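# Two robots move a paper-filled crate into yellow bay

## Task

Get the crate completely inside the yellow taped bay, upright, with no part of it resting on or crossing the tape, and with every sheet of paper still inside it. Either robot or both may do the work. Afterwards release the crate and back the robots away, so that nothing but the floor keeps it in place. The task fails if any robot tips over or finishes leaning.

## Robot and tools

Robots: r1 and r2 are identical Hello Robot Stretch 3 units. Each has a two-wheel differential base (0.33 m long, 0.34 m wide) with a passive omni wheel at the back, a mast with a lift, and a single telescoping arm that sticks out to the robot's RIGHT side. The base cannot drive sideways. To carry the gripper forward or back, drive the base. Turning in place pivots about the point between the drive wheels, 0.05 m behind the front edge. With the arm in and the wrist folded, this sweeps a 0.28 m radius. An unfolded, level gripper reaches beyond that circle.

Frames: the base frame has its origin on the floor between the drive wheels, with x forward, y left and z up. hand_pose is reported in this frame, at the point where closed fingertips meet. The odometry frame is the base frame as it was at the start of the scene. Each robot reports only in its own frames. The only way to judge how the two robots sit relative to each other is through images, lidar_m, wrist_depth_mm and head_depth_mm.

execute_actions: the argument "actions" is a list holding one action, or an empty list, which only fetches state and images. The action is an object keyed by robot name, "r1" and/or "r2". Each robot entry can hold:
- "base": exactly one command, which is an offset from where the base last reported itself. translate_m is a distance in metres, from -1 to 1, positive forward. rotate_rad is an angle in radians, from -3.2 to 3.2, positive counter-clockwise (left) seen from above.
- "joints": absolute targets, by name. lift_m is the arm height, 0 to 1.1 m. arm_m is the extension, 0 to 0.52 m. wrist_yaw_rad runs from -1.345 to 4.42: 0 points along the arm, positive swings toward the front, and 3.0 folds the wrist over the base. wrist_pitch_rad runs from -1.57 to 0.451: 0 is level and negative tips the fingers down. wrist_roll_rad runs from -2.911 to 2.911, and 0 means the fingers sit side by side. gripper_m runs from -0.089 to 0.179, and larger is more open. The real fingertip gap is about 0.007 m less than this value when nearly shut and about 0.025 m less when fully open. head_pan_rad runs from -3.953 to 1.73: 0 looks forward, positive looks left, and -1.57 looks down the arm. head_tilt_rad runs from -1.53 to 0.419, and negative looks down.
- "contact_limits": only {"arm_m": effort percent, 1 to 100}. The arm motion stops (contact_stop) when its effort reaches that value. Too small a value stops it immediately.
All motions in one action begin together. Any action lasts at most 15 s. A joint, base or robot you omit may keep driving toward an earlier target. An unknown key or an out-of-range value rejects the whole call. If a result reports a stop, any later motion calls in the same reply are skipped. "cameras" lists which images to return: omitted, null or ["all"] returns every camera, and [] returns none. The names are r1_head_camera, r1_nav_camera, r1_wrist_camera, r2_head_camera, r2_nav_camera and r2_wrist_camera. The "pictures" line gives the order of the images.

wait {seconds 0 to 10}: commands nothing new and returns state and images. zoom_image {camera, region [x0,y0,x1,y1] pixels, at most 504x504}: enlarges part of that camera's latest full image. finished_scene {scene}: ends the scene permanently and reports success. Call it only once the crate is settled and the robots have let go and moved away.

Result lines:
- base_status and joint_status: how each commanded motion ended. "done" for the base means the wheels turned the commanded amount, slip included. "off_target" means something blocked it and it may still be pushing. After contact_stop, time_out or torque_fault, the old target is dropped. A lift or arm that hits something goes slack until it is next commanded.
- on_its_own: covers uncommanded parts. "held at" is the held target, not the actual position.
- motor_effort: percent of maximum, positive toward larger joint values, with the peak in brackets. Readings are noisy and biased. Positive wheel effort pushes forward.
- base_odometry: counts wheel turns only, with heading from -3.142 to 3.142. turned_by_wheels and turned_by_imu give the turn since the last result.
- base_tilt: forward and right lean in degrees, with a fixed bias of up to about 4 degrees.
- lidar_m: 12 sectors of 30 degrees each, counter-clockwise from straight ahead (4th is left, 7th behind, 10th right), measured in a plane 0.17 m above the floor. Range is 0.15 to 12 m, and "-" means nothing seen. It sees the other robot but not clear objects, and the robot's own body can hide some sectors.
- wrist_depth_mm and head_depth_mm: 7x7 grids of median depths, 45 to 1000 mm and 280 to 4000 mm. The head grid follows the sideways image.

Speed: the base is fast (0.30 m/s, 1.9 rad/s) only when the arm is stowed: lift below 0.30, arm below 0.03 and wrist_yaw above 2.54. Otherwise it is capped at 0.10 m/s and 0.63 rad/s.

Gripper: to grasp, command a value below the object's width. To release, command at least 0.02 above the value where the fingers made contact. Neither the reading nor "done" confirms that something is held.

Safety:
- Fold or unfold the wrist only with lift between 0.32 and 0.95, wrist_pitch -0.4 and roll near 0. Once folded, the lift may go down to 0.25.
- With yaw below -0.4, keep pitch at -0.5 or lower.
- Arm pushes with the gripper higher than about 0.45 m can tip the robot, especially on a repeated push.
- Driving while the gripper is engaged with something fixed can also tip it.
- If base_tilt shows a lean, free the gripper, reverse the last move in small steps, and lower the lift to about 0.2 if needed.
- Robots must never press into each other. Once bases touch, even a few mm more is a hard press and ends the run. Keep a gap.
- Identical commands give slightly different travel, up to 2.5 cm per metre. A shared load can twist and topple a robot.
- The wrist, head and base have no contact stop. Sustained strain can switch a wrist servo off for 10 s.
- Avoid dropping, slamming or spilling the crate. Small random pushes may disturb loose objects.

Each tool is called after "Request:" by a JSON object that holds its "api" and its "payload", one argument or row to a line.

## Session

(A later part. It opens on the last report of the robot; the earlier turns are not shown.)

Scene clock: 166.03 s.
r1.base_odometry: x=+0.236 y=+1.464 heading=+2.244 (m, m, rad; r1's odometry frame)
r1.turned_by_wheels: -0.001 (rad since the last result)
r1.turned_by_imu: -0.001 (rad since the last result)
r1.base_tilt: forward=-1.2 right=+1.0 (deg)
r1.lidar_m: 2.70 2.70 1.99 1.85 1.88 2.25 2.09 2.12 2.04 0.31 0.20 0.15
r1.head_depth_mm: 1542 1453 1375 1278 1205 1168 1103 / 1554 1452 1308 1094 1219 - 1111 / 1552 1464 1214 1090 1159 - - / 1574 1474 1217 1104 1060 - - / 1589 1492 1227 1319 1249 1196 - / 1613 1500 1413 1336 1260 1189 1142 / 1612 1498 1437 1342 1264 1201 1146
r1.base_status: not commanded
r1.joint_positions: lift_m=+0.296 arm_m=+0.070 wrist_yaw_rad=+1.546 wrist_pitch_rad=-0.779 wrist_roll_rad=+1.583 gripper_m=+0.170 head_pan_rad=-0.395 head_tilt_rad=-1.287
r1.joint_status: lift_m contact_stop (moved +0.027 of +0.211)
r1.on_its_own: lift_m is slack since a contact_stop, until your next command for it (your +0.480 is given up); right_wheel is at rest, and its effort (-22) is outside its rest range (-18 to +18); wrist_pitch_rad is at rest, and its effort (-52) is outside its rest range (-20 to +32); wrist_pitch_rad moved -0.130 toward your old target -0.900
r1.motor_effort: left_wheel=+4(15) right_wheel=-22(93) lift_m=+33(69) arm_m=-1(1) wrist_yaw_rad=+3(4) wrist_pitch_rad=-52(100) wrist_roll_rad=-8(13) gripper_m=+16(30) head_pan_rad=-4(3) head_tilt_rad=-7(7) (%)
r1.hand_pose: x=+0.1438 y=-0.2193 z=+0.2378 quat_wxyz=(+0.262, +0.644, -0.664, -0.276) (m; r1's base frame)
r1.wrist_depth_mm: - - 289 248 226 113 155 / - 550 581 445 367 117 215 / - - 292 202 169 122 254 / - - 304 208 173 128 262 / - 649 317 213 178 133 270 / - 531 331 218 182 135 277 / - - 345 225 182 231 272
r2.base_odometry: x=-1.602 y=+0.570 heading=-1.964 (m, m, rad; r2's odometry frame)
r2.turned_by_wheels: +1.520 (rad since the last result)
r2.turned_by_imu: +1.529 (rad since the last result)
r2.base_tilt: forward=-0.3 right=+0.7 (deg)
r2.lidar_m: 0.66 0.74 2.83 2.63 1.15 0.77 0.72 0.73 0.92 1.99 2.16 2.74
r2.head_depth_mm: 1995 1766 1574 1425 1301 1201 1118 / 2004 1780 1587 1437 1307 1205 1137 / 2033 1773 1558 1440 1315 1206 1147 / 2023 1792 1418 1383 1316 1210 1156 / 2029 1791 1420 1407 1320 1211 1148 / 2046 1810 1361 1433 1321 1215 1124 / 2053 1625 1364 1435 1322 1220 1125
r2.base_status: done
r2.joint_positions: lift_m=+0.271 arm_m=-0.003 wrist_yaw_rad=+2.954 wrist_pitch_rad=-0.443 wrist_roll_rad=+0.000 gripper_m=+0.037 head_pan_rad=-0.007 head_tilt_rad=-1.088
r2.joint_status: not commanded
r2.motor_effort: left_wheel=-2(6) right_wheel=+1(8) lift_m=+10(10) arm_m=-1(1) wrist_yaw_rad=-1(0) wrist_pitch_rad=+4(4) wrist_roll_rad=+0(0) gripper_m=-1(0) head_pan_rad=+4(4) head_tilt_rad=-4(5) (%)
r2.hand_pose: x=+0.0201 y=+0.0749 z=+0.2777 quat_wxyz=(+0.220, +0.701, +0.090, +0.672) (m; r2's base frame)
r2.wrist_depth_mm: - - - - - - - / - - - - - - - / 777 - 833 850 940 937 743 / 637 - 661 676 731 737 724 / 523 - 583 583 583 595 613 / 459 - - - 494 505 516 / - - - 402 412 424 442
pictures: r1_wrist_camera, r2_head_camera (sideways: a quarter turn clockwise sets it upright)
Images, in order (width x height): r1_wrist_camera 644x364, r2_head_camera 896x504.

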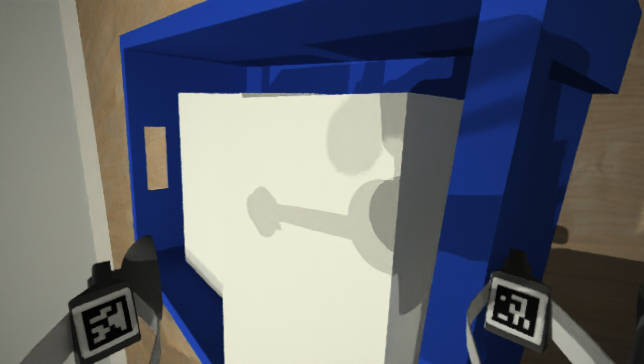

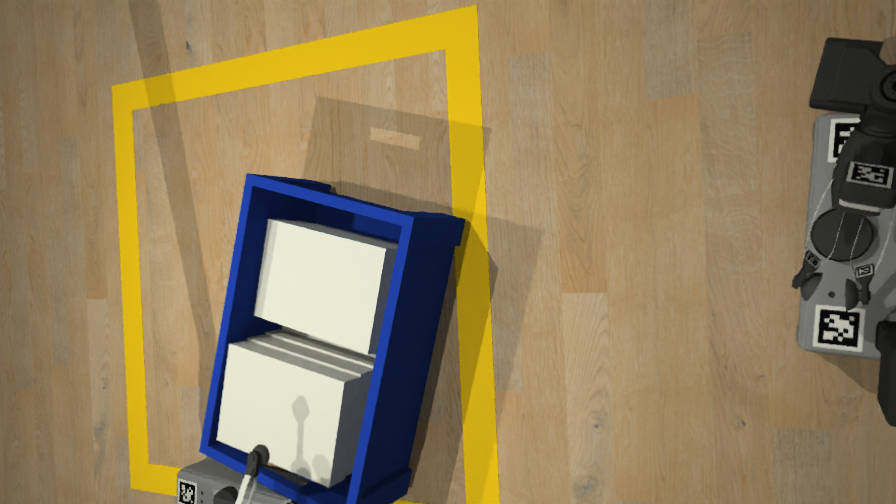

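Request:
{"api": "execute_actions", "payload": {
  "actions": [
    {"r1":{"base":{"translate_m":-0.05}},"r2":{"base":{"translate_m":0.5}}}
  ],
  "cameras": []
}}

Request:
{"api": "execute_actions", "payload": {
  "actions": [
    {"r1":{"joints":{"lift_m":0.5}}}
  ],
  "cameras": []
}}

Request:
{"api": "execute_actions", "payload": {
  "actions": [
    {"r1":{"base":{"translate_m":-0.3},"joints":{"head_pan_rad":0,"head_tilt_rad":-1.0}},"r2":{"base":{"translate_m":0.22}}}
  ],
  "cameras": ["r1_head_camera","r2_head_camera"]
}}

Scene clock: 175.27 s.
r1.base_odometry: x=+0.267 y=+1.425 heading=+2.245 (m, m, rad; r1's odometry frame)
r1.turned_by_wheels: +0.001 (rad since the last result)
r1.turned_by_imu: +0.001 (rad since the last result)
r1.base_tilt: forward=-1.2 right=+1.1 (deg)
r1.lidar_m: 0.15 2.75 1.99 1.85 1.88 2.19 2.04 2.08 2.04 0.34 0.23 0.16
r1.head_depth_mm: 1325 1259 1358 1269 1225 1164 1109 / 1528 1315 1287 1102 1213 - 1103 / 1562 1467 1211 1091 1221 - - / 1568 1475 1218 1102 1211 - - / 1591 1489 1261 1300 1257 1191 - / 1610 1517 1405 1334 1253 1193 1133 / 1604 1498 1425 1335 1258 1205 1148
r1.base_status: translate_m off_target (by the wheels' count: -0.0499 of -0.0500)
r1.joint_positions: lift_m=+0.286 arm_m=+0.070 wrist_yaw_rad=+1.545 wrist_pitch_rad=-0.711 wrist_roll_rad=+1.578 gripper_m=+0.170 head_pan_rad=-0.395 head_tilt_rad=-1.287
r1.joint_status: not commanded
r1.on_its_own: lift_m is slack since a contact_stop, until your next command for it (your +0.480 is given up); right_wheel is at rest, and its effort (-57) is outside its rest range (-18 to +18); wrist_pitch_rad is at rest, and its effort (-82) is outside its rest range (-20 to +32)
r1.motor_effort: left_wheel=+10(14) right_wheel=-57(84) lift_m=+33(60) arm_m=-1(1) wrist_yaw_rad=+3(6) wrist_pitch_rad=-82(82) wrist_roll_rad=-5(8) gripper_m=+22(22) head_pan_rad=-4(5) head_tilt_rad=-7(8) (%)
r1.hand_pose: x=+0.1568 y=-0.2197 z=+0.2387 quat_wxyz=(+0.241, +0.653, -0.672, -0.252) (m; r1's base frame)
r1.wrist_depth_mm: - - 327 247 227 115 156 / - - 599 474 372 120 200 / - - 454 207 169 124 246 / - - 473 214 174 178 258 / - - 487 221 178 195 268 / - - 475 226 182 238 277 / - - 405 235 156 238 270
r2.base_odometry: x=-1.793 y=+0.108 heading=-1.964 (m, m, rad; r2's odometry frame)
r2.turned_by_wheels: +0.000 (rad since the last result)
r2.turned_by_imu: +0.000 (rad since the last result)
r2.base_tilt: forward=-0.3 right=+0.7 (deg)
r2.lidar_m: 0.17 0.17 0.30 2.68 1.92 1.30 1.21 1.23 1.56 2.08 2.12 2.67
r2.head_depth_mm: 1997 1783 1581 1429 1300 1198 1122 / 2012 1765 1591 1434 1305 1204 1141 / 2017 1777 1589 1448 1313 1202 1146 / 2028 1779 1596 1443 1194 1179 1158 / 2042 1792 1600 1253 1152 1189 1145 / 2064 1798 1612 1242 1163 1201 1129 / 2054 1803 1617 1218 1132 1207 1129
r2.base_status: done
r2.joint_positions: lift_m=+0.271 arm_m=-0.003 wrist_yaw_rad=+2.954 wrist_pitch_rad=-0.443 wrist_roll_rad=+0.000 gripper_m=+0.037 head_pan_rad=-0.007 head_tilt_rad=-1.088
r2.joint_status: not commanded
r2.motor_effort: left_wheel=-2(6) right_wheel=+1(7) lift_m=+10(11) arm_m=-1(1) wrist_yaw_rad=-1(2) wrist_pitch_rad=+5(4) wrist_roll_rad=+0(0) gripper_m=-1(0) head_pan_rad=+3(3) head_tilt_rad=-3(4) (%)
r2.hand_pose: x=+0.0201 y=+0.0749 z=+0.2777 quat_wxyz=(+0.220, +0.701, +0.090, +0.672) (m; r2's base frame)
r2.wrist_depth_mm: - - - - - - - / - - - - 664 676 - / 748 - 843 879 531 491 500 / 633 - 649 674 519 433 455 / 519 - 560 573 509 334 367 / 464 - - - 441 243 308 / - - - 405 396 239 197
pictures: none
No camera images: the call's "cameras" was empty. Leave "cameras" out to get every camera's image.

Scene clock: 176.27 s.
r1.base_odometry: x=+0.267 y=+1.425 heading=+2.245 (m, m, rad; r1's odometry frame)
r1.turned_by_wheels: +0.000 (rad since the last result)
r1.turned_by_imu: +0.000 (rad since the last result)
r1.base_tilt: forward=-1.2 right=+1.0 (deg)
r1.lidar_m: 0.16 2.76 1.98 1.85 1.88 2.19 2.04 2.07 2.04 0.33 0.23 0.16
r1.head_depth_mm: 1323 1250 1355 1278 1229 1168 1107 / 1524 1305 1288 1097 1209 - 1106 / 1561 1464 1203 1091 1222 - - / 1582 1480 1209 1097 1214 - - / 1601 1487 1239 1308 1252 1189 - / 1605 1497 1410 1319 1258 1195 1135 / 1618 1508 1424 1340 1261 1201 1146
r1.base_status: not commanded
r1.joint_positions: lift_m=+0.288 arm_m=+0.070 wrist_yaw_rad=+1.546 wrist_pitch_rad=-0.724 wrist_roll_rad=+1.578 gripper_m=+0.170 head_pan_rad=-0.395 head_tilt_rad=-1.287
r1.joint_status: lift_m contact_stop (moved +0.003 of +0.214)
r1.on_its_own: lift_m is slack since a contact_stop, until your next command for it (your +0.500 is given up); right_wheel is at rest, and its effort (-49) is outside its rest range (-18 to +18); wrist_pitch_rad is at rest, and its effort (-76) is outside its rest range (-20 to +32)
r1.motor_effort: left_wheel=+9(13) right_wheel=-49(81) lift_m=+33(69) arm_m=-1(1) wrist_yaw_rad=+3(5) wrist_pitch_rad=-76(85) wrist_roll_rad=-5(5) gripper_m=+21(21) head_pan_rad=-4(3) head_tilt_rad=-8(7) (%)
r1.hand_pose: x=+0.1544 y=-0.2195 z=+0.2389 quat_wxyz=(+0.245, +0.652, -0.670, -0.256) (m; r1's base frame)
r1.wrist_depth_mm: - - 315 247 228 115 155 / - - 591 478 368 120 202 / - - 318 209 170 124 248 / - - 333 214 173 131 260 / - - 482 220 175 193 267 / - - 467 227 182 247 274 / - - 391 233 157 238 268
r2.base_odometry: x=-1.793 y=+0.108 heading=-1.964 (m, m, rad; r2's odometry frame)
r2.turned_by_wheels: +0.000 (rad since the last result)
r2.turned_by_imu: +0.000 (rad since the last result)
r2.base_tilt: forward=-0.2 right=+0.7 (deg)
r2.lidar_m: 0.17 0.17 0.30 2.68 1.93 1.30 1.21 1.23 1.56 2.07 2.11 2.67
r2.head_depth_mm: 2002 1773 1592 1440 1298 1196 1127 / 2026 1776 1589 1433 1306 1203 1136 / 2016 1780 1584 1431 1311 1210 1146 / 2032 1783 1597 1441 1263 1180 1152 / 2043 1789 1606 1248 1148 1181 1153 / 2041 1797 1609 1248 1169 1204 1120 / 2049 1807 1615 1214 1135 1202 1129
r2.base_status: not commanded
r2.joint_positions: lift_m=+0.271 arm_m=-0.003 wrist_yaw_rad=+2.954 wrist_pitch_rad=-0.443 wrist_roll_rad=+0.000 gripper_m=+0.037 head_pan_rad=-0.007 head_tilt_rad=-1.088
r2.joint_status: not commanded
r2.motor_effort: left_wheel=-2(2) right_wheel=+1(1) lift_m=+10(10) arm_m=-1(1) wrist_yaw_rad=-1(1) wrist_pitch_rad=+4(4) wrist_roll_rad=+0(0) gripper_m=+0(0) head_pan_rad=+3(4) head_tilt_rad=-4(5) (%)
r2.hand_pose: x=+0.0201 y=+0.0749 z=+0.2777 quat_wxyz=(+0.220, +0.701, +0.090, +0.672) (m; r2's base frame)
r2.wrist_depth_mm: - - - - - - - / - - - - 678 664 - / 797 - 838 893 528 501 511 / 626 - 664 678 519 440 457 / 527 - 573 555 506 333 372 / 456 - - - 438 242 309 / - - - 402 397 241 201
pictures: none
No camera images: the call's "cameras" was empty. Leave "cameras" out to get every camera's image.

not run: a stop came earlier in this reply.

Request:
{"api": "execute_actions", "payload": {
  "actions": [
    {"r1":{"base":{"translate_m":0.08},"joints":{"gripper_m":0.06}}}
  ],
  "cameras": ["r1_wrist_camera"]
}}

Request:
{"api": "execute_actions", "payload": {
  "actions": [
    {"r1":{"joints":{"lift_m":0.5}}}
  ],
  "cameras": ["r1_head_camera","r1_wrist_camera"]
}}

Scene clock: 182.97 s.
torque_fault: r1.wrist_pitch_rad switched itself off since the last result.
r1.base_odometry: x=+0.217 y=+1.487 heading=+2.245 (m, m, rad; r1's odometry frame)
r1.turned_by_wheels: +0.000 (rad since the last result)
r1.turned_by_imu: -0.067 (rad since the last result)
r1.base_tilt: forward=-1.2 right=+1.0 (deg)
r1.lidar_m: - 2.80 2.05 1.86 1.87 2.30 2.11 2.12 2.10 0.24 0.17 -
r1.head_depth_mm: 1505 1267 1343 1287 1154 1171 1105 / 1094 1298 1315 1099 1053 - 1103 / 1569 1457 1205 1092 1048 - - / 1587 1481 1208 1166 1053 - - / 1596 1485 1247 1298 1251 1192 - / 1594 1497 1399 1334 1254 1194 1138 / 1625 1514 1420 1340 1260 1200 1149
r1.base_status: done
r1.joint_positions: lift_m=+0.301 arm_m=+0.070 wrist_yaw_rad=+1.559 wrist_pitch_rad=-1.057 wrist_roll_rad=+1.593 gripper_m=+0.060 head_pan_rad=-0.395 head_tilt_rad=-1.287
r1.joint_status: all done
r1.on_its_own: lift_m is slack since a contact_stop, until your next command for it (your +0.500 is given up); wrist_pitch_rad is off since a torque_fault, and then holds where it rests, not at your -0.900
r1.motor_effort: left_wheel=+2(8) right_wheel=+4(29) lift_m=+33(33) arm_m=+2(3) wrist_yaw_rad=-10(15) wrist_pitch_rad=+0(0) wrist_roll_rad=-15(19) gripper_m=-1(80) head_pan_rad=-4(4) head_tilt_rad=-7(7) (%)
r1.hand_pose: x=+0.0832 y=-0.2161 z=+0.2044 quat_wxyz=(+0.348, +0.603, -0.618, -0.366) (m; r1's base frame)
r1.wrist_depth_mm: 266 217 204 194 118 271 250 / 462 522 429 359 120 274 254 / 436 235 180 161 125 290 256 / 476 235 185 164 129 296 261 / 486 245 196 167 133 303 266 / 487 254 - 173 133 - - / 435 273 200 177 141 - -
r2.base_odometry: x=-1.793 y=+0.108 heading=-1.964 (m, m, rad; r2's odometry frame)
r2.turned_by_wheels: +0.000 (rad since the last result)
r2.turned_by_imu: -0.001 (rad since the last result)
r2.base_tilt: forward=-0.3 right=+0.7 (deg)
r2.lidar_m: 0.17 0.17 0.30 2.68 1.94 1.30 1.21 1.23 1.55 2.08 2.11 2.67
r2.head_depth_mm: 2011 1774 1592 1432 1303 1195 1125 / 2003 1788 1583 1434 1311 1199 1142 / 2019 1783 1593 1429 1306 1208 1149 / 2041 1798 1598 1443 1271 1177 1157 / 2034 1806 1604 1250 1152 1190 1146 / 2042 1791 1603 1252 1169 1200 1125 / 2051 1806 1614 1212 1132 1204 1125
r2.base_status: not commanded
r2.joint_positions: lift_m=+0.271 arm_m=-0.003 wrist_yaw_rad=+2.954 wrist_pitch_rad=-0.443 wrist_roll_rad=+0.000 gripper_m=+0.037 head_pan_rad=-0.007 head_tilt_rad=-1.088
r2.joint_status: not commanded
r2.motor_effort: left_wheel=-2(2) right_wheel=+1(1) lift_m=+10(10) arm_m=+0(1) wrist_yaw_rad=-1(1) wrist_pitch_rad=+4(4) wrist_roll_rad=+0(0) gripper_m=+0(1) head_pan_rad=+4(3) head_tilt_rad=-4(4) (%)
r2.hand_pose: x=+0.0201 y=+0.0749 z=+0.2777 quat_wxyz=(+0.220, +0.701, +0.090, +0.672) (m; r2's base frame)
r2.wrist_depth_mm: - - - - - - - / - - - - 665 625 - / 773 - 832 857 521 499 511 / 627 - 664 690 521 446 467 / 519 - 564 573 498 333 374 / 462 - - - 435 243 307 / - - - 402 398 236 201
pictures: r1_wrist_camera
Images, in order (width x height): r1_wrist_camera 644x364.

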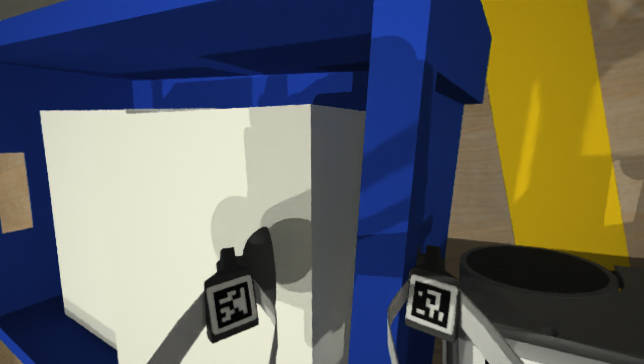

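Scene clock: 184.07 s.
r1.base_odometry: x=+0.217 y=+1.487 heading=+2.245 (m, m, rad; r1's odometry frame)
r1.turned_by_wheels: +0.000 (rad since the last result)
r1.turned_by_imu: +0.000 (rad since the last result)
r1.base_tilt: forward=-1.2 right=+1.0 (deg)
r1.lidar_m: - 2.81 2.04 1.86 1.87 2.29 2.11 2.13 2.09 0.24 0.17 -
r1.head_depth_mm: 1513 1258 1352 1294 1158 1170 1104 / 1108 1302 1315 1100 1051 - 1109 / 1567 1456 1213 1092 1054 - - / 1577 1485 1209 1155 1057 - - / 1590 1488 1237 1299 1246 1191 - / 1603 1486 1400 1344 1259 1203 1137 / 1612 1511 1421 1345 1278 1194 1144
r1.base_status: not commanded
r1.joint_positions: lift_m=+0.307 arm_m=+0.070 wrist_yaw_rad=+1.552 wrist_pitch_rad=-1.053 wrist_roll_rad=+1.585 gripper_m=+0.060 head_pan_rad=-0.395 head_tilt_rad=-1.287
r1.joint_status: lift_m contact_stop (moved +0.006 of +0.199)
r1.on_its_own: lift_m is slack since a contact_stop, until your next command for it (your +0.500 is given up); wrist_pitch_rad is off since a torque_fault, and then holds where it rests, not at your -0.900
r1.motor_effort: left_wheel=+2(5) right_wheel=-5(23) lift_m=+33(69) arm_m=+3(3) wrist_yaw_rad=-3(8) wrist_pitch_rad=+0(0) wrist_roll_rad=-9(15) gripper_m=-1(4) head_pan_rad=-3(5) head_tilt_rad=-6(7) (%)
r1.hand_pose: x=+0.0843 y=-0.2168 z=+0.2110 quat_wxyz=(+0.348, +0.603, -0.619, -0.363) (m; r1's base frame)
r1.wrist_depth_mm: 291 222 199 191 122 276 257 / 460 515 440 368 127 281 257 / 457 249 194 167 130 299 262 / 486 248 194 173 135 305 267 / 493 259 204 177 138 304 271 / 492 266 226 180 139 - - / 435 289 206 182 145 - -
r2.base_odometry: x=-1.793 y=+0.108 heading=-1.964 (m, m, rad; r2's odometry frame)
r2.turned_by_wheels: +0.000 (rad since the last result)
r2.turned_by_imu: +0.000 (rad since the last result)
r2.base_tilt: forward=-0.3 right=+0.7 (deg)
r2.lidar_m: 0.17 0.17 0.30 2.68 1.93 1.30 1.21 1.23 1.56 2.08 2.11 2.68
r2.head_depth_mm: 1996 1770 1580 1421 1304 1199 1124 / 2009 1779 1585 1437 1308 1197 1147 / 2041 1788 1594 1443 1313 1207 1151 / 2025 1783 1597 1441 1267 1180 1159 / 2036 1793 1604 1245 1153 1187 1148 / 2040 1797 1611 1248 1167 1201 1122 / 2054 1809 1611 1215 1136 1204 1127
r2.base_status: not commanded
r2.joint_positions: lift_m=+0.271 arm_m=-0.003 wrist_yaw_rad=+2.954 wrist_pitch_rad=-0.443 wrist_roll_rad=+0.000 gripper_m=+0.037 head_pan_rad=-0.007 head_tilt_rad=-1.088
r2.joint_status: not commanded
r2.motor_effort: left_wheel=-2(2) right_wheel=+1(1) lift_m=+11(10) arm_m=-1(1) wrist_yaw_rad=-2(1) wrist_pitch_rad=+4(4) wrist_roll_rad=+1(0) gripper_m=+1(0) head_pan_rad=+3(4) head_tilt_rad=-4(4) (%)
r2.hand_pose: x=+0.0201 y=+0.0749 z=+0.2777 quat_wxyz=(+0.220, +0.701, +0.090, +0.672) (m; r2's base frame)
r2.wrist_depth_mm: - - - - - - - / - - - - 667 641 - / 794 - 858 866 524 497 507 / 623 - 664 665 512 439 462 / 516 - 557 568 500 336 369 / 461 - - - 433 242 310 / - - - 405 397 238 202
pictures: r1_head_camera (sideways: a quarter turn clockwise sets it upright), r1_wrist_camera
Images, in order (width x height): r1_head_camera 896x504, r1_wrist_camera 644x364.

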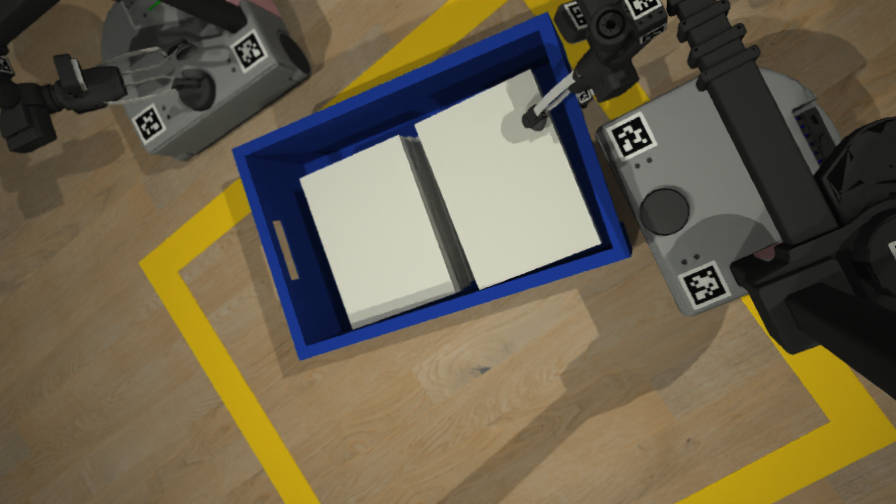

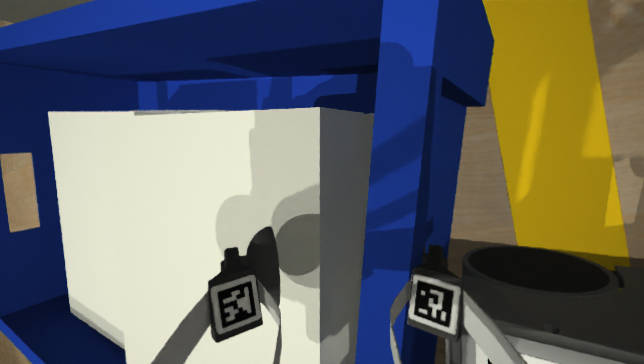

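Fingertip sits in the handle slot; at this steeper pitch opening wide and backing should free it.

Request:
{"api": "execute_actions", "payload": {
  "actions": [
    {"r1":{"base":{"translate_m":-0.03},"joints":{"gripper_m":0.175,"wrist_pitch_rad":-1.3,"lift_m":0.31}}}
  ],
  "cameras": ["r1_wrist_camera"]
}}

Request:
{"api": "execute_actions", "payload": {
  "actions": [
    {"r1":{"joints":{"lift_m":0.5}}}
  ],
  "cameras": ["r1_wrist_camera"]
}}

Request:
{"api": "execute_actions", "payload": {
  "actions": [
    {"r1":{"base":{"translate_m":-0.3},"joints":{"head_pan_rad":0,"head_tilt_rad":-1.0}},"r2":{"base":{"translate_m":0.22}}}
  ],
  "cameras": ["r1_head_camera","r2_head_camera"]
}}

Scene clock: 190.10 s.
r1.base_odometry: x=+0.236 y=+1.464 heading=+2.245 (m, m, rad; r1's odometry frame)
r1.turned_by_wheels: +0.000 (rad since the last result)
r1.turned_by_imu: -0.001 (rad since the last result)
r1.base_tilt: forward=-1.3 right=+1.0 (deg)
r1.lidar_m: - 2.74 2.04 1.85 1.87 2.29 2.08 2.10 2.10 0.31 0.19 0.18
r1.head_depth_mm: 1510 1252 1357 1287 1225 1169 1103 / 1119 1295 1336 1110 1203 - 1103 / 1551 1455 1216 1085 1056 - - / 1592 1469 1211 1096 1063 - - / 1600 1489 1207 1294 1251 1189 - / 1598 1505 1415 1330 1253 1190 1131 / 1618 1514 1422 1344 1268 1206 1143
r1.base_status: done
r1.joint_positions: lift_m=+0.301 arm_m=+0.070 wrist_yaw_rad=+1.552 wrist_pitch_rad=-0.740 wrist_roll_rad=+1.585 gripper_m=+0.175 head_pan_rad=-0.395 head_tilt_rad=-1.287
r1.joint_status: lift_m contact_stop (moved -0.006 of +0.003); wrist_pitch_rad torque_fault (moved +0.313 of -0.247); the others done
r1.on_its_own: wrist_pitch_rad is held at -0.740, not at your -1.300, since a torque_fault; lift_m is slack since a contact_stop, until your next command for it (your +0.310 is given up)
r1.motor_effort: left_wheel=+2(9) right_wheel=+4(31) lift_m=+33(69) arm_m=+2(3) wrist_yaw_rad=-2(2) wrist_pitch_rad=+0(0) wrist_roll_rad=-10(9) gripper_m=+4(87) head_pan_rad=-4(4) head_tilt_rad=-6(8) (%)
r1.hand_pose: x=+0.1514 y=-0.2180 z=+0.2492 quat_wxyz=(+0.249, +0.651, -0.667, -0.263) (m; r1's base frame)
r1.wrist_depth_mm: - - 330 213 199 160 118 / - - 523 470 370 121 155 / - - 483 229 168 124 228 / - - 466 225 173 125 255 / - - 488 231 178 127 265 / - 613 505 239 181 134 274 / - - 441 246 187 139 -
r2.base_odometry: x=-1.793 y=+0.108 heading=-1.964 (m, m, rad; r2's odometry frame)
r2.turned_by_wheels: +0.000 (rad since the last result)
r2.turned_by_imu: -0.001 (rad since the last result)
r2.base_tilt: forward=-0.3 right=+0.7 (deg)
r2.lidar_m: 0.17 0.17 0.30 2.68 1.94 1.31 1.21 1.23 1.56 2.08 2.10 2.67
r2.head_depth_mm: 1992 1776 1581 1428 1307 1203 1121 / 2025 1776 1589 1435 1312 1202 1136 / 2017 1788 1600 1434 1314 1202 1148 / 2018 1779 1592 1444 1274 1184 1147 / 2020 1794 1597 1240 1152 1190 1146 / 2039 1809 1610 1248 1175 1198 1127 / 2052 1812 1606 1206 1133 1205 1129
r2.base_status: not commanded
r2.joint_positions: lift_m=+0.271 arm_m=-0.003 wrist_yaw_rad=+2.954 wrist_pitch_rad=-0.443 wrist_roll_rad=+0.000 gripper_m=+0.037 head_pan_rad=-0.007 head_tilt_rad=-1.088
r2.joint_status: not commanded
r2.motor_effort: left_wheel=-2(2) right_wheel=+1(1) lift_m=+11(10) arm_m=-1(0) wrist_yaw_rad=-1(2) wrist_pitch_rad=+4(4) wrist_roll_rad=+0(0) gripper_m=+0(0) head_pan_rad=+3(4) head_tilt_rad=-4(4) (%)
r2.hand_pose: x=+0.0201 y=+0.0749 z=+0.2777 quat_wxyz=(+0.220, +0.701, +0.090, +0.672) (m; r2's base frame)
r2.wrist_depth_mm: - - - - - - - / - - - - 677 679 - / 756 - 832 870 528 500 514 / 626 - 677 702 523 442 456 / 522 - 567 576 497 341 369 / 455 - - - 432 244 306 / - - - 406 398 239 203
pictures: r1_wrist_camera
Images, in order (width x height): r1_wrist_camera 644x364.

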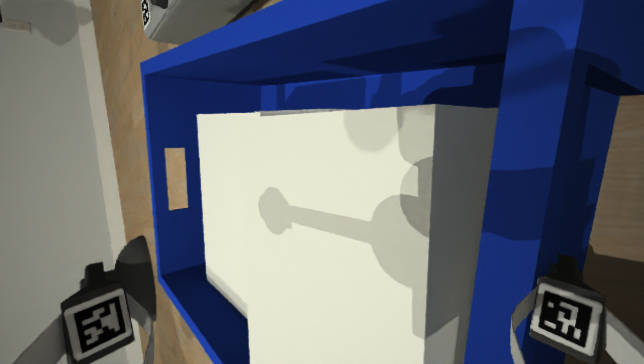

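not run: a stop came earlier in this reply.

not run: a stop came earlier in this reply.

Request:
{"api": "execute_actions", "payload": {
  "actions": [
    {"r1":{"base":{"translate_m":-0.08},"joints":{"wrist_pitch_rad":-0.62,"lift_m":0.3}}}
  ],
  "cameras": ["r1_wrist_camera","r1_head_camera"]
}}

Scene clock: 195.03 s.
r1.base_odometry: x=+0.286 y=+1.401 heading=+2.246 (m, m, rad; r1's odometry frame)
r1.turned_by_wheels: +0.001 (rad since the last result)
r1.turned_by_imu: +0.001 (rad since the last result)
r1.base_tilt: forward=-1.2 right=+1.0 (deg)
r1.lidar_m: 0.15 2.77 2.03 1.84 1.86 2.20 2.00 2.02 2.11 1.91 0.24 0.16
r1.head_depth_mm: 1309 1284 1362 1292 1235 1178 1111 / 1321 1300 1351 1111 1216 - 1109 / 1569 1418 1213 1091 1218 - - / 1573 1472 1217 1099 1202 - - / 1585 1479 1223 1297 1245 1197 - / 1607 1503 1418 1328 1257 1192 1142 / 1606 1505 1420 1337 1259 1202 1141
r1.base_status: translate_m off_target (by the wheels' count: -0.0799 of -0.0800)
r1.joint_positions: lift_m=+0.285 arm_m=+0.070 wrist_yaw_rad=+1.551 wrist_pitch_rad=-0.580 wrist_roll_rad=+1.583 gripper_m=+0.175 head_pan_rad=-0.395 head_tilt_rad=-1.287
r1.joint_status: lift_m off_target (ended at +0.285, target +0.300); the others done
r1.on_its_own: right_wheel is at rest, and its effort (-52) is outside its rest range (-18 to +18)
r1.motor_effort: left_wheel=+9(13) right_wheel=-52(80) lift_m=+69(69) arm_m=+2(3) wrist_yaw_rad=-1(4) wrist_pitch_rad=-17(27) wrist_roll_rad=-9(10) gripper_m=+4(6) head_pan_rad=-4(3) head_tilt_rad=-8(8) (%)
r1.hand_pose: x=+0.1796 y=-0.2189 z=+0.2627 quat_wxyz=(+0.196, +0.669, -0.686, -0.208) (m; r1's base frame)
r1.wrist_depth_mm: - - 708 245 203 162 115 / - - 567 538 396 124 129 / - - 603 281 178 126 173 / - - 653 268 182 129 188 / - - 663 277 185 131 204 / - - 628 285 190 137 249 / - - - 294 195 142 -
r2.base_odometry: x=-1.793 y=+0.108 heading=-1.964 (m, m, rad; r2's odometry frame)
r2.turned_by_wheels: +0.000 (rad since the last result)
r2.turned_by_imu: -0.001 (rad since the last result)
r2.base_tilt: forward=-0.3 right=+0.8 (deg)
r2.lidar_m: 0.30 0.18 0.28 2.68 1.94 1.30 1.21 1.23 1.56 2.08 2.10 2.67
r2.head_depth_mm: 2009 1777 1570 1433 1302 1198 1122 / 1998 1771 1598 1430 1310 1201 1143 / 2027 1785 1591 1432 1309 1204 1148 / 2033 1781 1599 1440 1300 1200 1148 / 2036 1796 1595 1238 1165 1185 1151 / 2050 1805 1599 1252 1158 1199 1130 / 2062 1798 1607 1213 1146 1211 1126
r2.base_status: not commanded
r2.joint_positions: lift_m=+0.271 arm_m=-0.003 wrist_yaw_rad=+2.954 wrist_pitch_rad=-0.443 wrist_roll_rad=+0.000 gripper_m=+0.037 head_pan_rad=-0.007 head_tilt_rad=-1.088
r2.joint_status: not commanded
r2.motor_effort: left_wheel=-2(2) right_wheel=+1(1) lift_m=+10(10) arm_m=-1(1) wrist_yaw_rad=-2(1) wrist_pitch_rad=+4(4) wrist_roll_rad=+0(0) gripper_m=-1(0) head_pan_rad=+3(4) head_tilt_rad=-4(4) (%)
r2.hand_pose: x=+0.0201 y=+0.0749 z=+0.2777 quat_wxyz=(+0.220, +0.701, +0.090, +0.672) (m; r2's base frame)
r2.wrist_depth_mm: - - - - - - - / - - - - 699 661 - / 770 - 820 894 555 531 535 / 623 - 676 676 498 439 455 / 527 - 564 571 476 337 368 / 455 - - - 412 241 237 / - - - 405 399 266 296
pictures: r1_head_camera (sideways: a quarter turn clockwise sets it upright), r1_wrist_camera
Images, in order (width x height): r1_head_camera 896x504, r1_wrist_camera 644x364.

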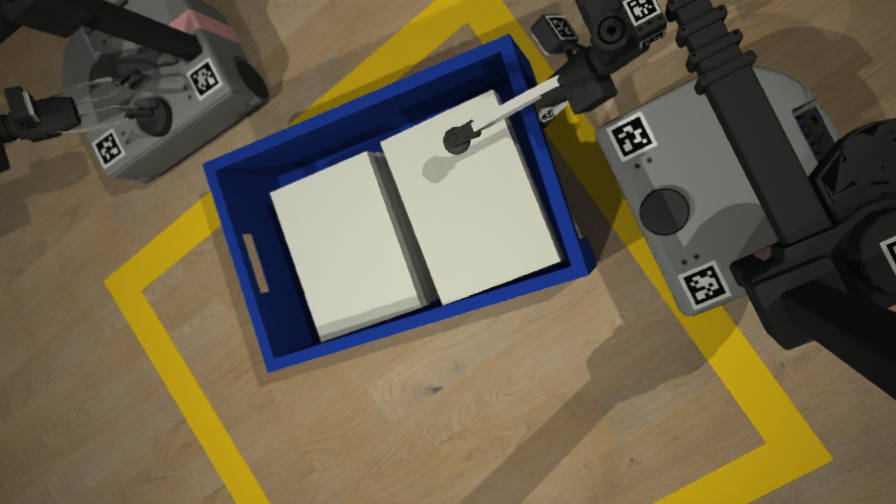

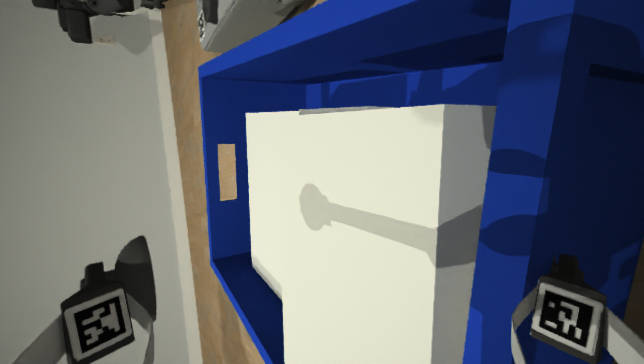

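Request:
{"api": "execute_actions", "payload": {
  "actions": [
    {"r1":{"joints":{"wrist_pitch_rad":-0.1,"lift_m":0.2}}}
  ],
  "cameras": ["r1_wrist_camera"]
}}

Request:
{"api": "execute_actions", "payload": {
  "actions": [
    {"r1":{"base":{"translate_m":-0.1}}}
  ],
  "cameras": ["r1_wrist_camera","r1_head_camera"]
}}

Scene clock: 201.90 s.
r1.base_odometry: x=+0.286 y=+1.401 heading=+2.245 (m, m, rad; r1's odometry frame)
r1.turned_by_wheels: -0.002 (rad since the last result)
r1.turned_by_imu: -0.041 (rad since the last result)
r1.base_tilt: forward=-1.3 right=+1.0 (deg)
r1.lidar_m: 0.15 0.16 2.06 1.84 1.85 2.21 1.99 2.00 2.15 1.91 0.26 0.17
r1.head_depth_mm: 1041 1336 1360 1288 1232 1143 1106 / 1341 1285 1365 1106 1207 - 1106 / 1552 1363 1222 1091 1229 - - / 1575 1469 1219 1099 1194 - - / 1591 1492 1223 1248 1246 1188 - / 1593 1506 1397 1324 1265 1185 1140 / 1596 1500 1420 1342 1265 1203 1141
r1.base_status: not commanded
r1.joint_positions: lift_m=+0.273 arm_m=+0.070 wrist_yaw_rad=+1.570 wrist_pitch_rad=-0.458 wrist_roll_rad=+1.604 gripper_m=+0.175 head_pan_rad=-0.395 head_tilt_rad=-1.288
r1.joint_status: lift_m contact_stop (moved -0.011 of -0.085); wrist_pitch_rad off_target (ended at -0.458, target -0.100)
r1.on_its_own: lift_m is slack since a contact_stop, until your next command for it (your +0.200 is given up); right_wheel is at rest, and its effort (+33) is outside its rest range (-18 to +18); wrist_yaw_rad is at rest, and its effort (-20) is outside its rest range (-12 to +12); wrist_pitch_rad is at rest, and its effort (+100) is outside its rest range (-20 to +32)
r1.motor_effort: left_wheel=+0(10) right_wheel=+33(56) lift_m=+33(69) arm_m=+3(2) wrist_yaw_rad=-20(20) wrist_pitch_rad=+100(100) wrist_roll_rad=-23(23) gripper_m=-3(3) head_pan_rad=-3(4) head_tilt_rad=-7(8) (%)
r1.hand_pose: x=+0.1976 y=-0.2150 z=+0.2768 quat_wxyz=(+0.150, +0.685, -0.692, -0.172) (m; r1's base frame)
r1.wrist_depth_mm: - 712 780 321 196 160 110 / - - - 452 430 315 116 / - - - 409 194 131 152 / - - - 317 197 132 161 / - - - 332 201 136 169 / - - - 349 208 139 190 / - - - 364 213 142 -
r2.base_odometry: x=-1.793 y=+0.108 heading=-1.964 (m, m, rad; r2's odometry frame)
r2.turned_by_wheels: +0.000 (rad since the last result)
r2.turned_by_imu: -0.001 (rad since the last result)
r2.base_tilt: forward=-0.3 right=+0.7 (deg)
r2.lidar_m: 0.30 0.18 0.28 2.68 1.94 1.30 1.21 1.23 1.55 2.08 2.10 2.68
r2.head_depth_mm: 2000 1773 1577 1426 1299 1204 1125 / 2016 1784 1592 1440 1305 1199 1134 / 2019 1784 1592 1436 1311 1207 1141 / 2026 1778 1597 1439 1299 1190 1154 / 2044 1793 1607 1245 1162 1187 1143 / 2051 1795 1608 1252 1154 1203 1121 / 2041 1820 1611 1207 1143 1203 1129
r2.base_status: not commanded
r2.joint_positions: lift_m=+0.271 arm_m=-0.003 wrist_yaw_rad=+2.954 wrist_pitch_rad=-0.443 wrist_roll_rad=+0.000 gripper_m=+0.037 head_pan_rad=-0.007 head_tilt_rad=-1.088
r2.joint_status: not commanded
r2.motor_effort: left_wheel=-2(2) right_wheel=+1(1) lift_m=+10(10) arm_m=+0(0) wrist_yaw_rad=-1(1) wrist_pitch_rad=+4(4) wrist_roll_rad=+0(0) gripper_m=+1(0) head_pan_rad=+3(3) head_tilt_rad=-4(4) (%)
r2.hand_pose: x=+0.0201 y=+0.0749 z=+0.2777 quat_wxyz=(+0.220, +0.701, +0.090, +0.672) (m; r2's base frame)
r2.wrist_depth_mm: - - - - - - - / - - - - 702 659 - / 754 - 854 891 570 536 548 / 632 - 658 675 496 444 459 / 520 - 557 571 476 340 377 / 464 - - - 417 239 237 / - - - 404 396 264 293
pictures: r1_wrist_camera
Images, in order (width x height): r1_wrist_camera 644x364.

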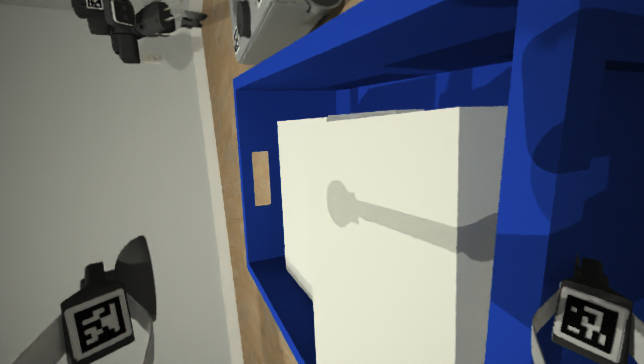

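not run: a stop came earlier in this reply.

Request:
{"api": "execute_actions", "payload": {
  "actions": [
    {"r1":{"base":{"translate_m":-0.09},"joints":{"wrist_pitch_rad":-0.15,"lift_m":0.22}}}
  ],
  "cameras": ["r1_wrist_camera","r1_head_camera"]
}}

Scene clock: 208.97 s.
r1.base_odometry: x=+0.342 y=+1.331 heading=+2.245 (m, m, rad; r1's odometry frame)
r1.turned_by_wheels: +0.001 (rad since the last result)
r1.turned_by_imu: -0.001 (rad since the last result)
r1.base_tilt: forward=-1.2 right=+1.0 (deg)
r1.lidar_m: 0.20 2.86 2.05 1.82 1.83 2.14 1.91 1.91 2.17 1.93 0.30 0.22
r1.head_depth_mm: 1396 1438 1364 1291 1230 1148 1106 / 1346 1327 1365 1147 1229 - 1106 / 1357 1349 1215 1095 1241 - - / 1583 1472 1218 1096 1227 - - / 1581 1483 1223 1241 1247 1191 - / 1600 1503 1394 1333 1248 1197 1136 / 1609 1518 1413 1340 1263 1205 1146
r1.base_status: done
r1.joint_positions: lift_m=+0.225 arm_m=+0.070 wrist_yaw_rad=+1.557 wrist_pitch_rad=-0.211 wrist_roll_rad=+1.594 gripper_m=+0.175 head_pan_rad=-0.395 head_tilt_rad=-1.288
r1.joint_status: lift_m contact_stop (moved -0.048 of -0.053); wrist_pitch_rad off_target (ended at -0.211, target -0.150)
r1.on_its_own: lift_m is slack since a contact_stop, until your next command for it (your +0.220 is given up); right_wheel is at rest, and its effort (-23) is outside its rest range (-18 to +18)
r1.motor_effort: left_wheel=+5(29) right_wheel=-23(80) lift_m=+33(69) arm_m=+3(3) wrist_yaw_rad=-7(20) wrist_pitch_rad=+27(98) wrist_roll_rad=-16(26) gripper_m=-2(4) head_pan_rad=-4(3) head_tilt_rad=-8(6) (%)
r1.hand_pose: x=+0.2241 y=-0.2180 z=+0.2863 quat_wxyz=(+0.066, +0.697, -0.709, -0.083) (m; r1's base frame)
r1.wrist_depth_mm: - - 838 753 222 129 117 / - - - 685 461 132 122 / - - - 683 256 133 146 / - - - - 239 136 150 / - - - 727 246 138 157 / - - - - 250 140 165 / - - - - 256 147 -
r2.base_odometry: x=-1.793 y=+0.108 heading=-1.964 (m, m, rad; r2's odometry frame)
r2.turned_by_wheels: +0.000 (rad since the last result)
r2.turned_by_imu: -0.002 (rad since the last result)
r2.base_tilt: forward=-0.2 right=+0.7 (deg)
r2.lidar_m: 0.43 0.20 0.24 2.68 1.94 1.30 1.21 1.23 1.56 2.08 2.11 2.68
r2.head_depth_mm: 2009 1774 1583 1441 1302 1201 1127 / 2003 1779 1591 1428 1310 1194 1137 / 2028 1788 1595 1440 1310 1206 1148 / 2025 1784 1603 1446 1299 1211 1152 / 2035 1791 1610 1440 1181 1180 1149 / 2037 1800 1599 1257 1162 1199 1123 / 2042 1812 1615 1217 1163 1204 1126
r2.base_status: not commanded
r2.joint_positions: lift_m=+0.271 arm_m=-0.003 wrist_yaw_rad=+2.954 wrist_pitch_rad=-0.443 wrist_roll_rad=+0.000 gripper_m=+0.037 head_pan_rad=-0.007 head_tilt_rad=-1.088
r2.joint_status: not commanded
r2.motor_effort: left_wheel=-2(2) right_wheel=+1(1) lift_m=+10(10) arm_m=-1(1) wrist_yaw_rad=-1(1) wrist_pitch_rad=+4(4) wrist_roll_rad=+0(0) gripper_m=-1(0) head_pan_rad=+3(3) head_tilt_rad=-4(4) (%)
r2.hand_pose: x=+0.0201 y=+0.0749 z=+0.2777 quat_wxyz=(+0.220, +0.701, +0.090, +0.672) (m; r2's base frame)
r2.wrist_depth_mm: - - - - - - - / - - - - 689 668 - / 780 - 824 878 569 568 556 / 617 - 653 705 469 444 463 / 516 - 552 579 459 272 276 / 458 - - - 356 289 308 / - - - 407 371 351 360
pictures: r1_head_camera (sideways: a quarter turn clockwise sets it upright), r1_wrist_camera
Images, in order (width x height): r1_head_camera 896x504, r1_wrist_camera 644x364.

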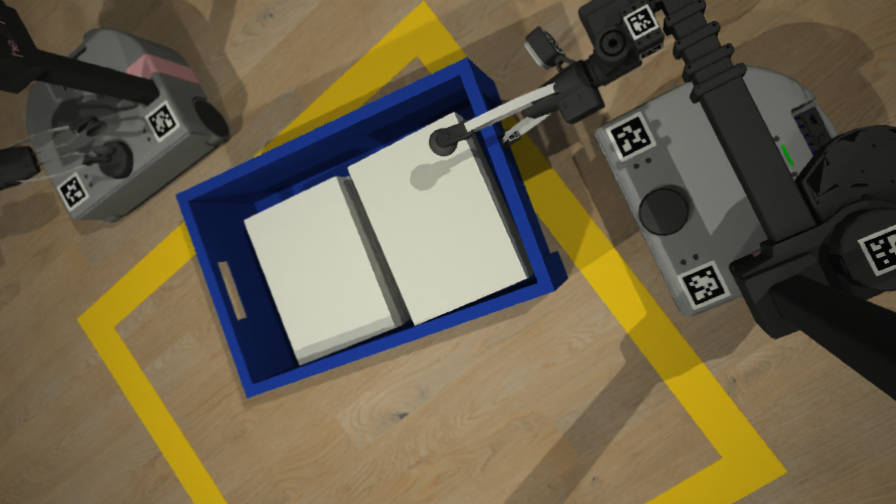

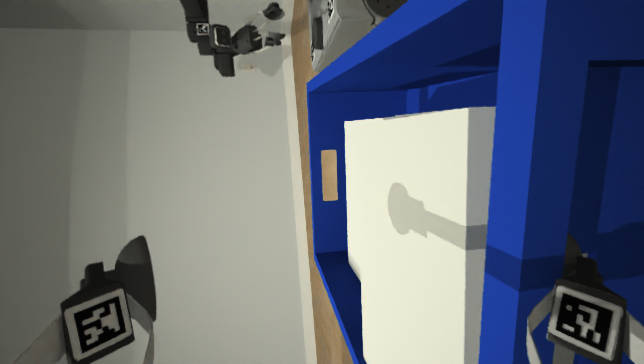

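Request:
{"api": "execute_actions", "payload": {
  "actions": [
    {"r1":{"base":{"translate_m":-0.06},"joints":{"wrist_pitch_rad":0.15,"gripper_m":0.13,"lift_m":0.17}}}
  ],
  "cameras": ["r1_wrist_camera","r1_head_camera"]
}}

Scene clock: 214.17 s.
r1.base_odometry: x=+0.380 y=+1.284 heading=+2.247 (m, m, rad; r1's odometry frame)
r1.turned_by_wheels: +0.001 (rad since the last result)
r1.turned_by_imu: +0.002 (rad since the last result)
r1.base_tilt: forward=-1.2 right=+1.1 (deg)
r1.lidar_m: 0.24 2.91 2.03 1.81 1.81 2.08 1.85 1.86 2.19 1.95 0.33 0.26
r1.head_depth_mm: 1511 1440 1360 1284 1231 1145 1112 / 1327 1413 1367 1212 1241 - 1102 / 1364 1389 1222 1102 1240 - - / 1579 1346 1218 1094 1231 - - / 1589 1480 1226 1122 1251 1192 - / 1599 1502 1395 1334 1257 1203 1138 / 1620 1514 1410 1335 1270 1202 1142
r1.base_status: translate_m off_target (by the wheels' count: -0.0598 of -0.0600)
r1.joint_positions: lift_m=+0.169 arm_m=+0.070 wrist_yaw_rad=+1.554 wrist_pitch_rad=+0.029 wrist_roll_rad=+1.594 gripper_m=+0.130 head_pan_rad=-0.395 head_tilt_rad=-1.288
r1.joint_status: wrist_pitch_rad off_target (ended at +0.029, target +0.150); the others done
r1.on_its_own: right_wheel is at rest, and its effort (-73) is outside its rest range (-18 to +18); wrist_pitch_rad is at rest, and its effort (+53) is outside its rest range (-20 to +32)
r1.motor_effort: left_wheel=+12(27) right_wheel=-73(93) lift_m=+46(59) arm_m=+3(3) wrist_yaw_rad=-5(9) wrist_pitch_rad=+53(97) wrist_roll_rad=-16(16) gripper_m=-19(99) head_pan_rad=-4(3) head_tilt_rad=-7(6) (%)
r1.hand_pose: x=+0.2354 y=-0.2189 z=+0.2913 quat_wxyz=(-0.018, +0.701, -0.713, +0.002) (m; r1's base frame)
r1.wrist_depth_mm: - - - - 653 127 119 / - - - - 580 129 137 / - - - - 658 131 142 / - - - - 342 133 147 / - - - - 350 138 151 / - - - - 357 143 156 / - - - - 369 150 -
r2.base_odometry: x=-1.793 y=+0.108 heading=-1.964 (m, m, rad; r2's odometry frame)
r2.turned_by_wheels: +0.000 (rad since the last result)
r2.turned_by_imu: -0.001 (rad since the last result)
r2.base_tilt: forward=-0.3 right=+0.7 (deg)
r2.lidar_m: 0.43 0.21 0.23 2.68 1.94 1.31 1.21 1.23 1.56 2.08 2.11 2.67
r2.head_depth_mm: 2003 1767 1582 1441 1309 1203 1126 / 2013 1775 1587 1437 1316 1208 1134 / 2022 1780 1599 1444 1309 1202 1149 / 2022 1791 1597 1436 1301 1201 1152 / 2036 1790 1594 1443 1198 1183 1145 / 2048 1797 1605 1246 1151 1190 1129 / 2056 1808 1607 1232 1168 1207 1125
r2.base_status: not commanded
r2.joint_positions: lift_m=+0.271 arm_m=-0.003 wrist_yaw_rad=+2.954 wrist_pitch_rad=-0.443 wrist_roll_rad=+0.000 gripper_m=+0.037 head_pan_rad=-0.007 head_tilt_rad=-1.088
r2.joint_status: not commanded
r2.motor_effort: left_wheel=-2(2) right_wheel=+1(1) lift_m=+11(10) arm_m=-1(1) wrist_yaw_rad=-1(1) wrist_pitch_rad=+4(4) wrist_roll_rad=+0(0) gripper_m=-1(0) head_pan_rad=+4(3) head_tilt_rad=-4(4) (%)
r2.hand_pose: x=+0.0201 y=+0.0749 z=+0.2777 quat_wxyz=(+0.220, +0.701, +0.090, +0.672) (m; r2's base frame)
r2.wrist_depth_mm: - - - - - - - / - - - - 686 661 - / 764 - 873 889 566 580 574 / 611 - 665 672 466 437 459 / 519 - 563 579 446 288 285 / 451 - - - 339 335 348 / - - - 398 393 401 404
pictures: r1_head_camera (sideways: a quarter turn clockwise sets it upright), r1_wrist_camera
Images, in order (width x height): r1_head_camera 896x504, r1_wrist_camera 644x364.

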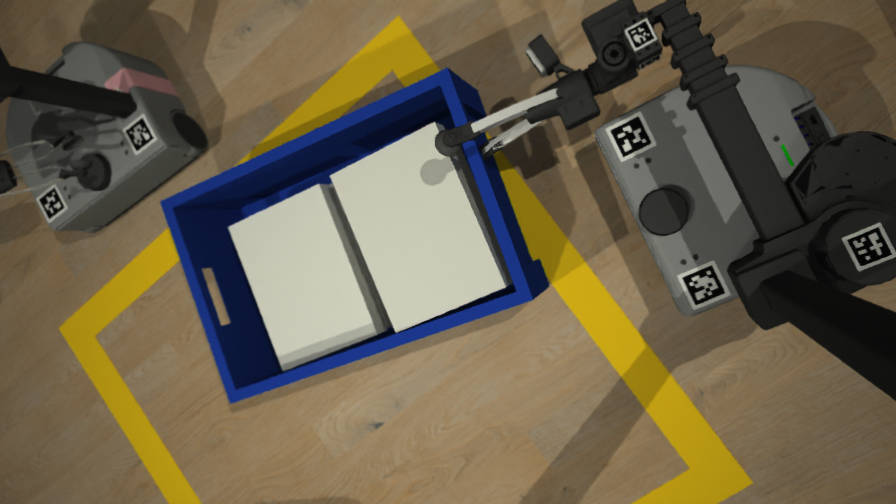

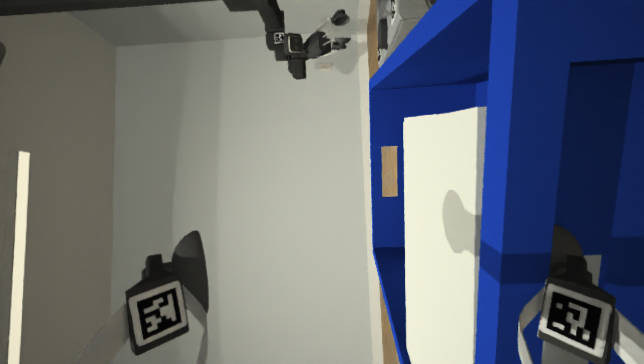

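Request:
{"api": "execute_actions", "payload": {
  "actions": [
    {"r1":{"base":{"translate_m":-0.06},"joints":{"wrist_pitch_rad":0.03,"arm_m":0.045,"lift_m":0.155}}}
  ],
  "cameras": ["r1_wrist_camera","r1_head_camera"]
}}

Scene clock: 222.97 s.
r1.base_odometry: x=+0.417 y=+1.238 heading=+2.248 (m, m, rad; r1's odometry frame)
r1.turned_by_wheels: +0.001 (rad since the last result)
r1.turned_by_imu: +0.000 (rad since the last result)
r1.base_tilt: forward=-1.2 right=+1.0 (deg)
r1.lidar_m: 0.25 2.97 2.02 1.80 1.81 2.01 1.79 1.80 2.16 1.95 0.34 0.27
r1.head_depth_mm: 1535 1448 1355 1293 1226 1155 1102 / 1339 1437 1379 1253 1238 - 1109 / 1374 1386 1220 1101 1242 - - / 1557 1327 1218 1097 1240 - - / 1584 1490 1229 1119 1245 1190 - / 1597 1502 1388 1320 1268 1200 1145 / 1604 1502 1422 1343 1265 1195 1140
r1.base_status: translate_m off_target (by the wheels' count: -0.0599 of -0.0600)
r1.joint_positions: lift_m=+0.155 arm_m=+0.045 wrist_yaw_rad=+1.539 wrist_pitch_rad=+0.021 wrist_roll_rad=+1.578 gripper_m=+0.130 head_pan_rad=-0.395 head_tilt_rad=-1.288
r1.joint_status: all done
r1.on_its_own: right_wheel is at rest, and its effort (-56) is outside its rest range (-18 to +18)
r1.motor_effort: left_wheel=+4(10) right_wheel=-56(84) lift_m=+32(45) arm_m=-4(8) wrist_yaw_rad=+10(25) wrist_pitch_rad=+4(53) wrist_roll_rad=-5(16) gripper_m=-7(19) head_pan_rad=-4(4) head_tilt_rad=-6(7) (%)
r1.hand_pose: x=+0.2352 y=-0.1984 z=+0.2749 quat_wxyz=(-0.009, +0.696, -0.718, +0.005) (m; r1's base frame)
r1.wrist_depth_mm: - - - - 275 123 122 / - - - - 594 128 141 / - - - - 274 134 145 / - - - - 279 139 151 / - - - - 284 143 157 / - - - - 287 148 162 / - - - - 295 155 167
r2.base_odometry: x=-1.793 y=+0.108 heading=-1.964 (m, m, rad; r2's odometry frame)
r2.turned_by_wheels: +0.000 (rad since the last result)
r2.turned_by_imu: -0.001 (rad since the last result)
r2.base_tilt: forward=-0.3 right=+0.7 (deg)
r2.lidar_m: 0.51 0.28 0.26 2.68 1.94 1.30 1.21 1.23 1.55 2.08 2.11 2.68
r2.head_depth_mm: 2003 1762 1584 1430 1309 1193 1126 / 2015 1775 1586 1430 1308 1206 1136 / 2035 1792 1591 1435 1308 1204 1145 / 2039 1791 1595 1442 1315 1211 1152 / 2043 1798 1596 1449 1277 1197 1146 / 2055 1807 1616 1246 1174 1191 1123 / 2064 1809 1605 1250 1168 1204 1127
r2.base_status: not commanded
r2.joint_positions: lift_m=+0.271 arm_m=-0.003 wrist_yaw_rad=+2.954 wrist_pitch_rad=-0.443 wrist_roll_rad=+0.000 gripper_m=+0.037 head_pan_rad=-0.007 head_tilt_rad=-1.088
r2.joint_status: not commanded
r2.motor_effort: left_wheel=-2(2) right_wheel=+1(1) lift_m=+11(10) arm_m=-1(1) wrist_yaw_rad=-1(1) wrist_pitch_rad=+4(4) wrist_roll_rad=+0(0) gripper_m=-1(0) head_pan_rad=+4(3) head_tilt_rad=-4(3) (%)
r2.hand_pose: x=+0.0201 y=+0.0749 z=+0.2777 quat_wxyz=(+0.220, +0.701, +0.090, +0.672) (m; r2's base frame)
r2.wrist_depth_mm: - - - - - - - / - - - - 679 657 - / 778 - 866 888 564 579 571 / 634 - 658 689 380 336 455 / 522 - 560 570 383 380 386 / 459 - - - 419 433 424 / - - - 408 419 432 442
pictures: r1_head_camera (sideways: a quarter turn clockwise sets it upright), r1_wrist_camera
Images, in order (width x height): r1_head_camera 896x504, r1_wrist_camera 644x364.

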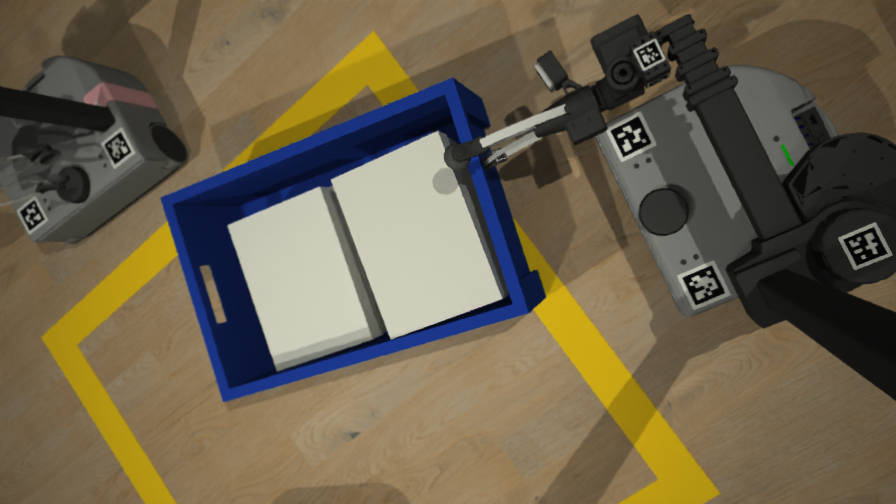

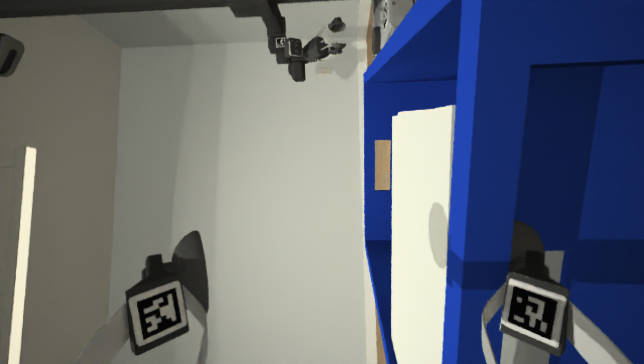

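Request:
{"api": "execute_actions", "payload": {
  "actions": [
    {"r1":{"base":{"translate_m":0.008},"joints":{"lift_m":0.135}}}
  ],
  "cameras": ["r1_wrist_camera"]
}}

Request:
{"api": "execute_actions", "payload": {
  "actions": [
    {"r1":{"base":{"translate_m":-0.05}}}
  ],
  "cameras": ["r1_wrist_camera"]
}}

Scene clock: 227.87 s.
r1.base_odometry: x=+0.412 y=+1.244 heading=+2.248 (m, m, rad; r1's odometry frame)
r1.turned_by_wheels: +0.000 (rad since the last result)
r1.turned_by_imu: -0.018 (rad since the last result)
r1.base_tilt: forward=-1.2 right=+1.1 (deg)
r1.lidar_m: 0.25 2.96 2.04 1.80 1.80 2.03 1.80 1.80 2.14 1.95 0.33 0.26
r1.head_depth_mm: 1533 1437 1360 1289 1236 1158 1107 / 1338 1440 1354 1243 1244 - 1107 / 1357 1411 1218 1105 1239 - - / 1560 1351 1225 1101 1239 - - / 1587 1502 1229 1128 1245 1194 - / 1591 1489 1382 1323 1256 1196 1140 / 1619 1512 1425 1340 1262 1198 1143
r1.base_status: done
r1.joint_positions: lift_m=+0.155 arm_m=+0.045 wrist_yaw_rad=+1.551 wrist_pitch_rad=+0.010 wrist_roll_rad=+1.590 gripper_m=+0.130 head_pan_rad=-0.395 head_tilt_rad=-1.288
r1.joint_status: lift_m contact_stop (moved +0.000 of -0.020)
r1.on_its_own: lift_m is slack since a contact_stop, until your next command for it (your +0.135 is given up)
r1.motor_effort: left_wheel=+0(10) right_wheel=+15(49) lift_m=+30(31) arm_m=-2(4) wrist_yaw_rad=-2(9) wrist_pitch_rad=+9(10) wrist_roll_rad=-13(13) gripper_m=-4(7) head_pan_rad=-3(4) head_tilt_rad=-7(7) (%)
r1.hand_pose: x=+0.2351 y=-0.1951 z=+0.2722 quat_wxyz=(-0.010, +0.700, -0.714, -0.003) (m; r1's base frame)
r1.wrist_depth_mm: - - - - 243 123 122 / - - - - 536 128 142 / - - - - 255 133 147 / - - - - 259 139 152 / - - - - 265 143 158 / - - - - 272 147 163 / - - - - 280 156 169
r2.base_odometry: x=-1.793 y=+0.108 heading=-1.964 (m, m, rad; r2's odometry frame)
r2.turned_by_wheels: +0.000 (rad since the last result)
r2.turned_by_imu: -0.001 (rad since the last result)
r2.base_tilt: forward=-0.3 right=+0.7 (deg)
r2.lidar_m: 0.51 0.28 0.26 2.68 1.94 1.30 1.21 1.23 1.56 2.08 2.11 2.68
r2.head_depth_mm: 2009 1773 1576 1435 1309 1201 1120 / 2032 1773 1581 1432 1310 1202 1137 / 2013 1776 1595 1439 1312 1206 1150 / 2027 1784 1598 1445 1313 1206 1155 / 2027 1788 1614 1445 1269 1198 1143 / 2046 1806 1614 1257 1173 1191 1124 / 2051 1807 1616 1253 1170 1205 1131
r2.base_status: not commanded
r2.joint_positions: lift_m=+0.271 arm_m=-0.003 wrist_yaw_rad=+2.954 wrist_pitch_rad=-0.443 wrist_roll_rad=+0.000 gripper_m=+0.037 head_pan_rad=-0.007 head_tilt_rad=-1.088
r2.joint_status: not commanded
r2.motor_effort: left_wheel=-2(2) right_wheel=+1(1) lift_m=+10(10) arm_m=-1(1) wrist_yaw_rad=-1(1) wrist_pitch_rad=+4(4) wrist_roll_rad=+0(0) gripper_m=+1(0) head_pan_rad=+4(3) head_tilt_rad=-4(4) (%)
r2.hand_pose: x=+0.0201 y=+0.0749 z=+0.2777 quat_wxyz=(+0.220, +0.701, +0.090, +0.672) (m; r2's base frame)
r2.wrist_depth_mm: - - - - - - - / - - - - 682 660 - / 793 - 836 869 554 591 567 / 623 - 664 664 380 334 461 / 518 - 562 572 377 378 398 / 458 - - - 412 432 426 / - - - 404 416 434 442
pictures: r1_wrist_camera
Images, in order (width x height): r1_wrist_camera 644x364.

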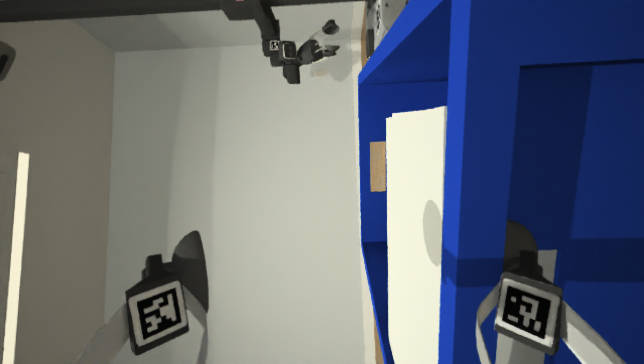

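not run: a stop came earlier in this reply.


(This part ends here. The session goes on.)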